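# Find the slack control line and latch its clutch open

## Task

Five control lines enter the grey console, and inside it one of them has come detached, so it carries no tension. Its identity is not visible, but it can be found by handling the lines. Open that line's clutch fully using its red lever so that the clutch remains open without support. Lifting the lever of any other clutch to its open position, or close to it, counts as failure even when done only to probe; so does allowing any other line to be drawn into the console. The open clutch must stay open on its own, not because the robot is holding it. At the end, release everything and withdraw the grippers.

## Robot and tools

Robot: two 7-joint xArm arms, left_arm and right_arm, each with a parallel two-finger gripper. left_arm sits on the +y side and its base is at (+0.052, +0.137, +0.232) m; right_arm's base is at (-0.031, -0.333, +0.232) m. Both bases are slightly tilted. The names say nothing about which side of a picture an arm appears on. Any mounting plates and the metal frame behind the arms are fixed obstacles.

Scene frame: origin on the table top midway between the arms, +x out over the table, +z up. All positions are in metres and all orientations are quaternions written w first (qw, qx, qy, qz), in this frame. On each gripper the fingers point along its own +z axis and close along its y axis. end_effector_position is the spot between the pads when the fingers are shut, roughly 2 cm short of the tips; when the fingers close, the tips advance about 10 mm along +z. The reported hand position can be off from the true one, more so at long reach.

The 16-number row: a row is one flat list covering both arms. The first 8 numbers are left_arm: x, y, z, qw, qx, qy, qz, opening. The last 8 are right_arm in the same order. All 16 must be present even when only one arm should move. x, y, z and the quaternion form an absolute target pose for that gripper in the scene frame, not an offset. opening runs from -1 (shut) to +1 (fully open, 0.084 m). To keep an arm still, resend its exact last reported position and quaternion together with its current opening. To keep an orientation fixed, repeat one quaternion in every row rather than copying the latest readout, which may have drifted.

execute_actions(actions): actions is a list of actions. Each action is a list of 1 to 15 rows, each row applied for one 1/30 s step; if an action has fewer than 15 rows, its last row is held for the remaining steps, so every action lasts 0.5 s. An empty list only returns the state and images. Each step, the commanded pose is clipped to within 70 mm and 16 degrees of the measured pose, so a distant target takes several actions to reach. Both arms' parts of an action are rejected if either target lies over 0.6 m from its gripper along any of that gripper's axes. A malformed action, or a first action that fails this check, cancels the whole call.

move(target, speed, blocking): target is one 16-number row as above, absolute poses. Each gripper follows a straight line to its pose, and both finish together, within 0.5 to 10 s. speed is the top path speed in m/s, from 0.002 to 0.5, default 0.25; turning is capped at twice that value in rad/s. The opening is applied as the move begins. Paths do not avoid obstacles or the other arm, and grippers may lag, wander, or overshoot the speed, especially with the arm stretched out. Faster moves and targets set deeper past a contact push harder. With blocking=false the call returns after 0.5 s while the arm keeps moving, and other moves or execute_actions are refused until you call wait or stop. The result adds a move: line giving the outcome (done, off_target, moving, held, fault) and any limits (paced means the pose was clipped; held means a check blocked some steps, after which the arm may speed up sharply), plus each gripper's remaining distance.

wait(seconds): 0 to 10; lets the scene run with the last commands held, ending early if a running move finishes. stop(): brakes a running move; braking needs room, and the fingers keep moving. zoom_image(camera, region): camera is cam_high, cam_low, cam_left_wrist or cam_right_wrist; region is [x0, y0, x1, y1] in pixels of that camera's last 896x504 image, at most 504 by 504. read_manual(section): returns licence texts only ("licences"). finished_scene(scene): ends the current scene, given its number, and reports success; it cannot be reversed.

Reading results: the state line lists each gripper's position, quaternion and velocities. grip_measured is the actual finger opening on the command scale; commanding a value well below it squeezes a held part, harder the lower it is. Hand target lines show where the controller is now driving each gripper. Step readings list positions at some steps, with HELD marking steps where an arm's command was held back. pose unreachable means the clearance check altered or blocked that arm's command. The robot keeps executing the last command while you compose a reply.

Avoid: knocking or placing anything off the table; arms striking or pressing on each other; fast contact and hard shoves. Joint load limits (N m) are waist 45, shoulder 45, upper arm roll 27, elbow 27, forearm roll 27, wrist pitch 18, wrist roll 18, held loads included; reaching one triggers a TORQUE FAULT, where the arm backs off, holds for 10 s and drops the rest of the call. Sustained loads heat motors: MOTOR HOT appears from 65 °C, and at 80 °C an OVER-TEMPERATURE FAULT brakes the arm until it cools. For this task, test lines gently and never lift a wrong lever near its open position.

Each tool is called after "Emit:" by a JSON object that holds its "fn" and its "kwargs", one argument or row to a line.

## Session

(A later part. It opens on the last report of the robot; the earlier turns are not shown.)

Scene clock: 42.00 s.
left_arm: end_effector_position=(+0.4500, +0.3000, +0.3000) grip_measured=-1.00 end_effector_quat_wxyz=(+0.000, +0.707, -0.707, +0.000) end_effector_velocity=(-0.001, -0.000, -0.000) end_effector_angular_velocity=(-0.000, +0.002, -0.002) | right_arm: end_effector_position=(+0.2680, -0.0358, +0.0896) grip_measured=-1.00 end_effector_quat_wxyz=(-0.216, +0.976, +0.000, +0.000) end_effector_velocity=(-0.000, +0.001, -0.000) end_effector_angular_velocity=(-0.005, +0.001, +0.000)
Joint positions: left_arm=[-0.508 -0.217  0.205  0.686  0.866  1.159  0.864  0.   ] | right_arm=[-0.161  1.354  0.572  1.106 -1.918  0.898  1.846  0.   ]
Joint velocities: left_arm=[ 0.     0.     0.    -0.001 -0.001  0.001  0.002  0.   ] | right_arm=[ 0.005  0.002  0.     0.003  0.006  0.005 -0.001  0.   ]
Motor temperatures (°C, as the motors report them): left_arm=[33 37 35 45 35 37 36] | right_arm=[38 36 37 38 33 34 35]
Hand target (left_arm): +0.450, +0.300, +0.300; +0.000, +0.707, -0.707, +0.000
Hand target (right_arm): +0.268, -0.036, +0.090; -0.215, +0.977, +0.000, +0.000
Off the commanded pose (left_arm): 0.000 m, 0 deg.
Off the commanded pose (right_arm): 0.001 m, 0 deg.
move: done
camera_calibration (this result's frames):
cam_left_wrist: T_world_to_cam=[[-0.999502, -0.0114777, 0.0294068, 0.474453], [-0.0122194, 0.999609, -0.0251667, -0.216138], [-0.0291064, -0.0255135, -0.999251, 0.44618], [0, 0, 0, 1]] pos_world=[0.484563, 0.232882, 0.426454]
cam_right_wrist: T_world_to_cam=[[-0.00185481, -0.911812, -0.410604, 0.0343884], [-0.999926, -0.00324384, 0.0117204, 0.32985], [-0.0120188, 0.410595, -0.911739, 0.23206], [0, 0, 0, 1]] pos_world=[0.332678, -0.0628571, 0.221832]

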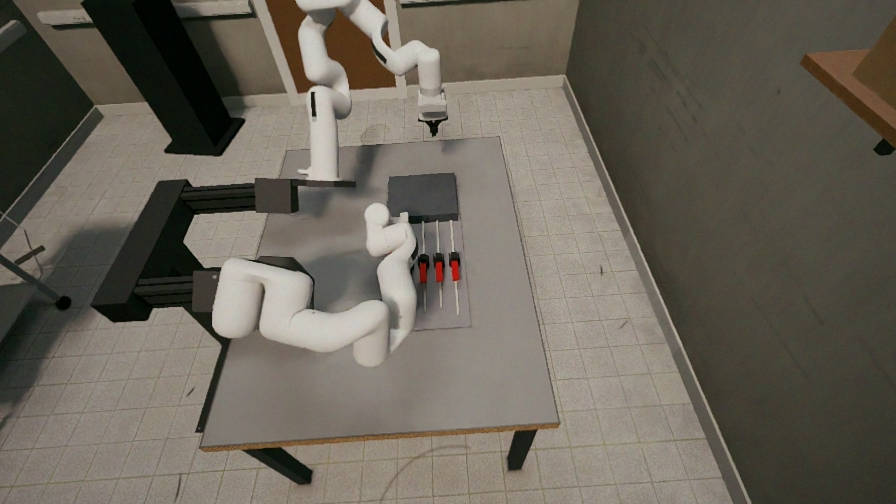

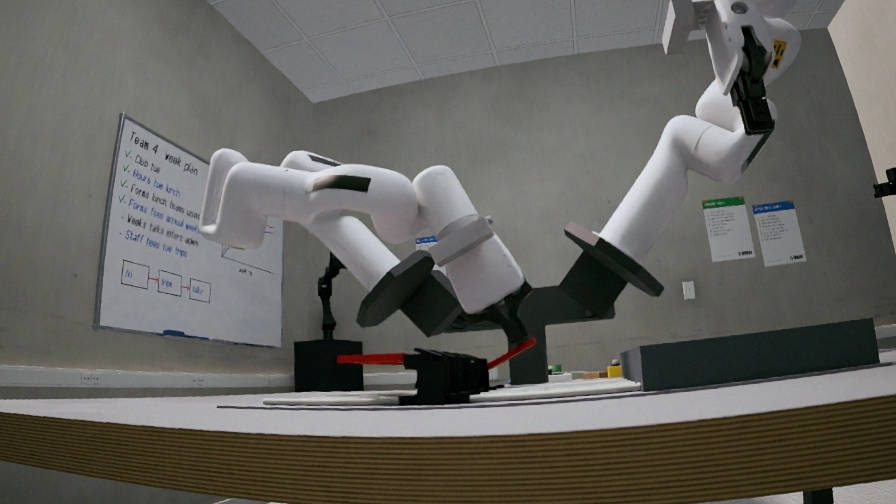

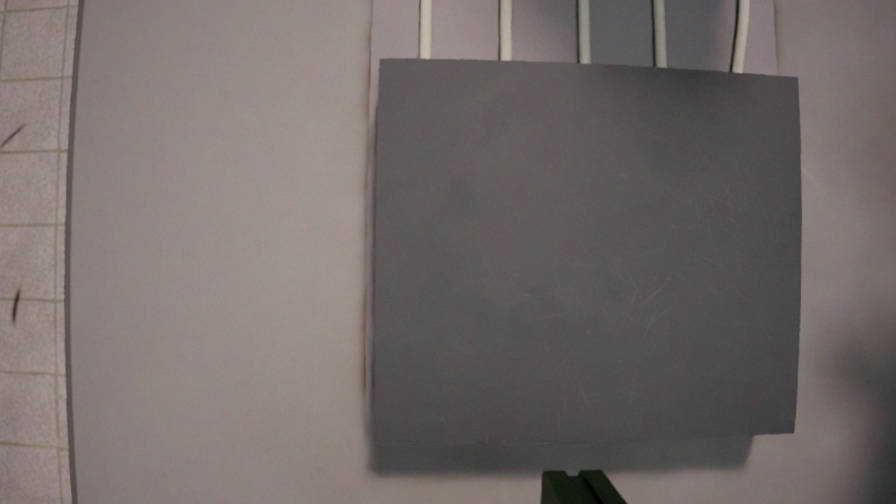

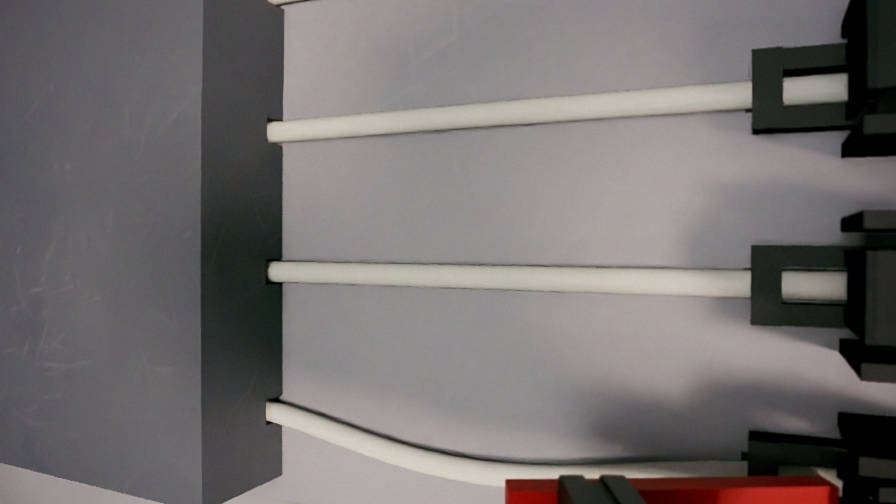

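Emit:
{"fn": "move", "kwargs": {
  "target": [0.45,0.3,0.3,0,0.707,-0.707,0,-1,0.268,-0.029,0.064,-0.216,0.976,0,0,-1],
  "speed": 0.03
}}

Emit:
{"fn": "move", "kwargs": {
  "target": [0.45,0.3,0.3,0,0.707,-0.707,0,-1,0.268,-0.06,0.18,-0.216,0.976,0,0,-1],
  "speed": 0.15
}}

Scene clock: 44.13 s.
left_arm: end_effector_position=(+0.4500, +0.3000, +0.3000) grip_measured=-1.00 end_effector_quat_wxyz=(-0.000, +0.707, -0.707, +0.000) end_effector_velocity=(+0.000, -0.001, +0.001) end_effector_angular_velocity=(+0.001, -0.002, -0.004) | right_arm: end_effector_position=(+0.2682, -0.0274, +0.0676) grip_measured=-1.00 end_effector_quat_wxyz=(-0.219, +0.976, +0.001, +0.001) end_effector_velocity=(+0.000, -0.001, -0.004) end_effector_angular_velocity=(-0.004, +0.003, -0.002)
Joint positions: left_arm=[-0.508 -0.217  0.205  0.686  0.866  1.159  0.864  0.   ] | right_arm=[-0.163  1.41   0.54   1.161 -1.962  0.873  1.845  0.   ]
Joint velocities: left_arm=[-0.     0.    -0.002 -0.     0.001 -0.     0.001  0.   ] | right_arm=[-0.004  0.005 -0.004  0.005 -0.002  0.001 -0.001  0.   ]
Motor temperatures (°C, as the motors report them): left_arm=[33 37 35 45 35 37 36] | right_arm=[38 36 37 38 33 35 35]
Hand target (left_arm): +0.450, +0.300, +0.300; +0.000, +0.707, -0.707, -0.000
Hand target (right_arm): +0.268, -0.029, +0.064; -0.216, +0.976, +0.000, +0.000
Off the commanded pose (left_arm): 0.000 m, 0 deg.
Off the commanded pose (right_arm): 0.004 m, 0 deg.
move: off_target (right_arm)
camera_calibration (this result's frames):
cam_left_wrist: T_world_to_cam=[[-0.999502, -0.0114775, 0.0294064, 0.474454], [-0.0122191, 0.999609, -0.0251666, -0.216138], [-0.0291061, -0.0255134, -0.999251, 0.44618], [0, 0, 0, 1]] pos_world=[0.484563, 0.232882, 0.426454]
cam_right_wrist: T_world_to_cam=[[-0.000632452, -0.908839, -0.417148, 0.0332319], [-0.999942, -0.00392377, 0.0100648, 0.330418], [-0.010784, 0.41713, -0.908783, 0.208171], [0, 0, 0, 1]] pos_world=[0.332665, -0.0553351, 0.199719]

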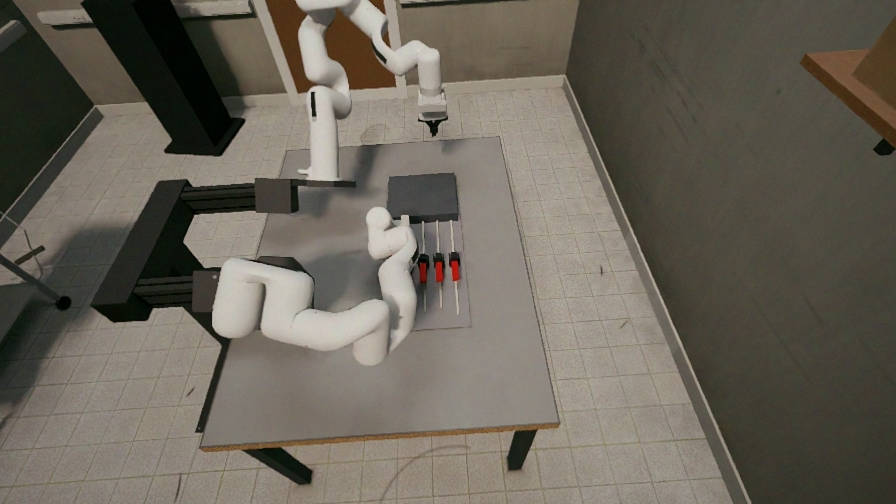

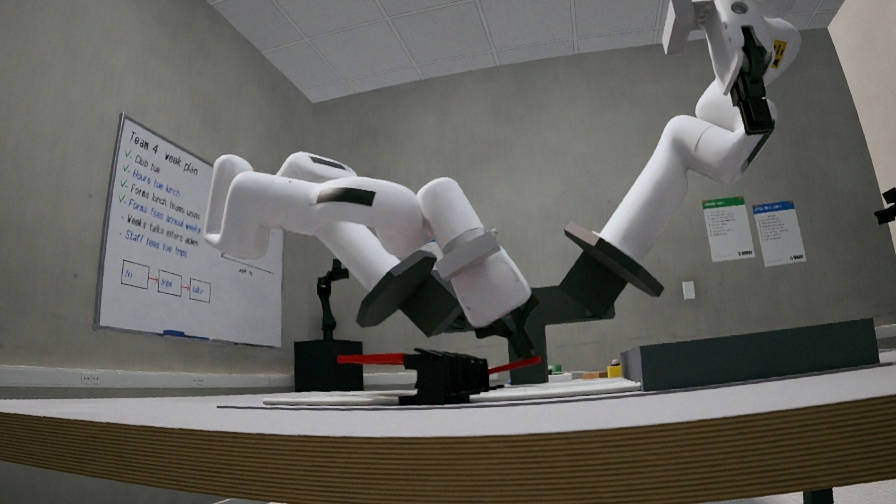

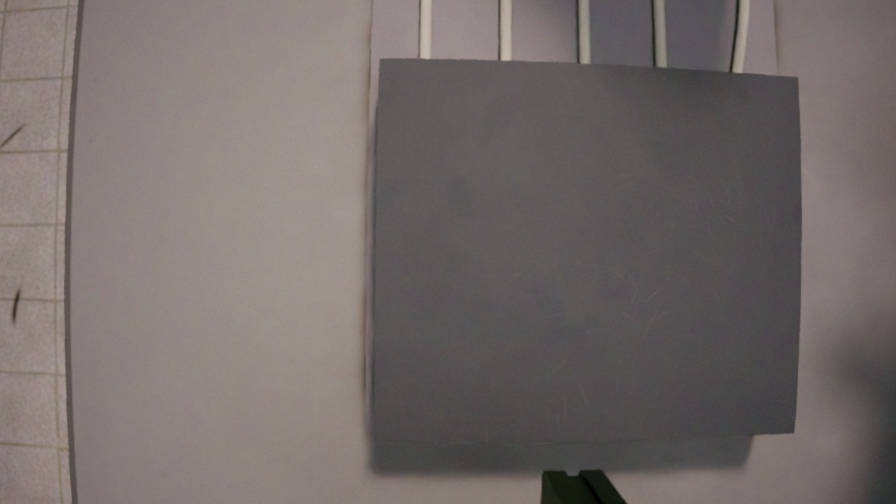

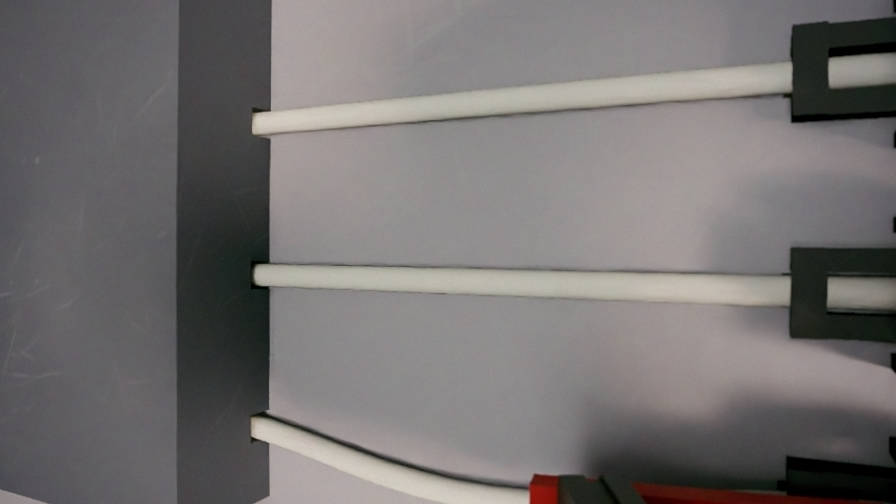

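Scene clock: 45.37 s.
left_arm: end_effector_position=(+0.4500, +0.3000, +0.3000) grip_measured=-1.00 end_effector_quat_wxyz=(+0.000, +0.707, -0.707, -0.000) end_effector_velocity=(+0.000, -0.000, +0.000) end_effector_angular_velocity=(-0.001, +0.000, +0.001) | right_arm: end_effector_position=(+0.2684, -0.0600, +0.1794) grip_measured=-1.00 end_effector_quat_wxyz=(-0.216, +0.976, -0.000, -0.000) end_effector_velocity=(-0.000, +0.001, +0.004) end_effector_angular_velocity=(+0.003, -0.003, +0.003)
Joint positions: left_arm=[-0.508 -0.217  0.205  0.686  0.866  1.159  0.864  0.   ] | right_arm=[-0.162  1.164  0.729  0.949 -1.728  0.97   1.828  0.   ]
Joint velocities: left_arm=[ 0.001 -0.    -0.001  0.001 -0.001  0.    -0.     0.   ] | right_arm=[ 0.002 -0.005  0.007 -0.003  0.005  0.001 -0.002  0.   ]
Motor temperatures (°C, as the motors report them): left_arm=[33 37 35 45 35 37 36] | right_arm=[38 36 37 38 33 35 35]
Hand target (left_arm): +0.450, +0.300, +0.300; +0.000, +0.707, -0.707, -0.000
Hand target (right_arm): +0.269, -0.060, +0.180; -0.216, +0.976, -0.000, -0.000
Off the commanded pose (left_arm): 0.000 m, 0 deg.
Off the commanded pose (right_arm): 0.001 m, 0 deg.
move: done
camera_calibration (this result's frames):
cam_left_wrist: T_world_to_cam=[[-0.999502, -0.0114774, 0.0294068, 0.474453], [-0.0122191, 0.999609, -0.0251666, -0.216138], [-0.0291065, -0.0255134, -0.999251, 0.44618], [0, 0, 0, 1]] pos_world=[0.484563, 0.232882, 0.426454]
cam_right_wrist: T_world_to_cam=[[-0.00320214, -0.911617, -0.411028, 0.0496937], [-0.999914, -0.00230903, 0.0129111, 0.328965], [-0.012719, 0.411034, -0.911531, 0.323966], [0, 0, 0, 1]] pos_world=[0.333216, -0.0871, 0.311484]

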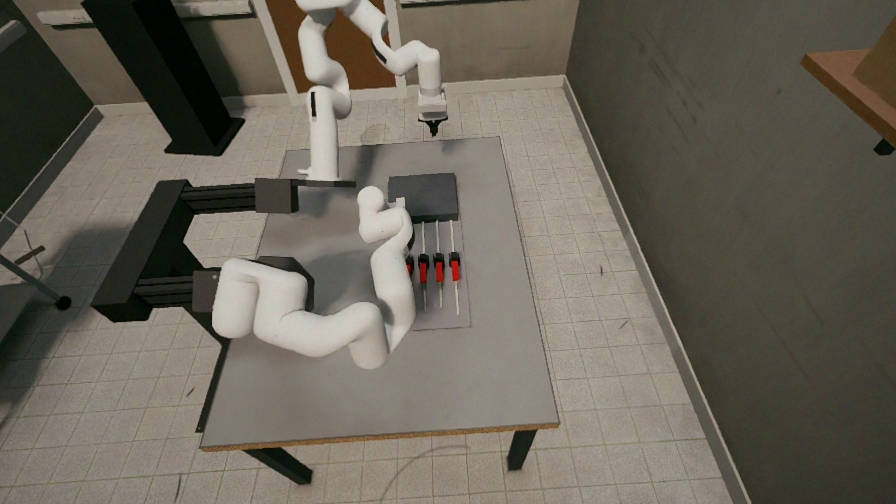

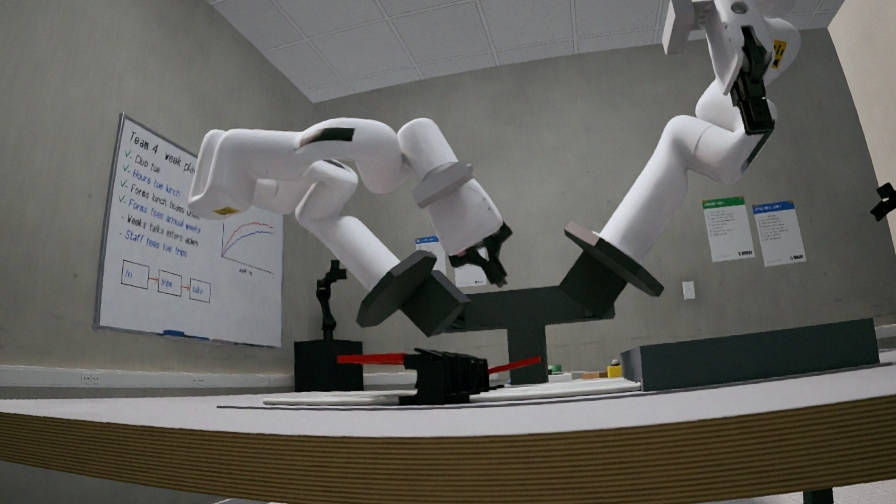

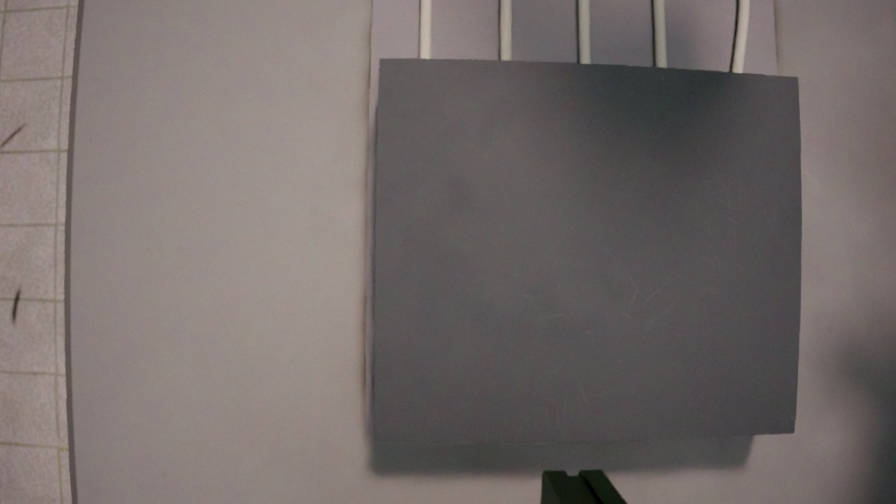

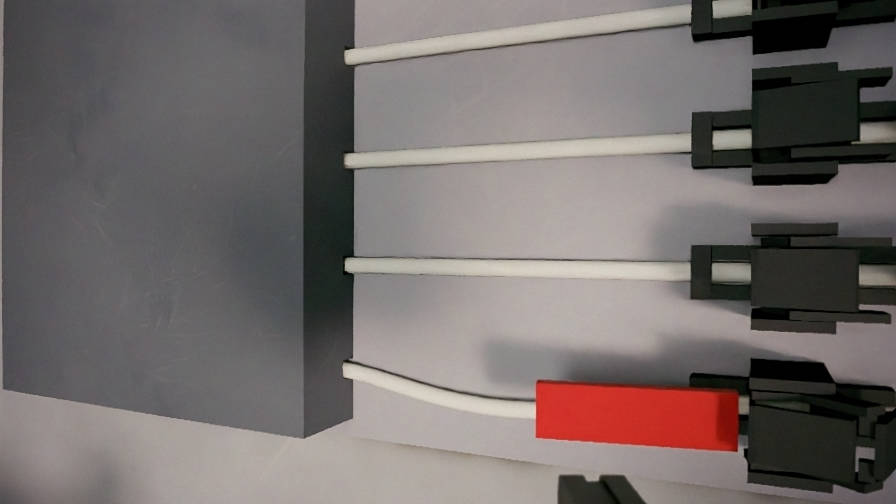

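Emit:
{"fn": "finished_scene", "kwargs": {
  "scene": 2
}}

The scene is finished: the task was done.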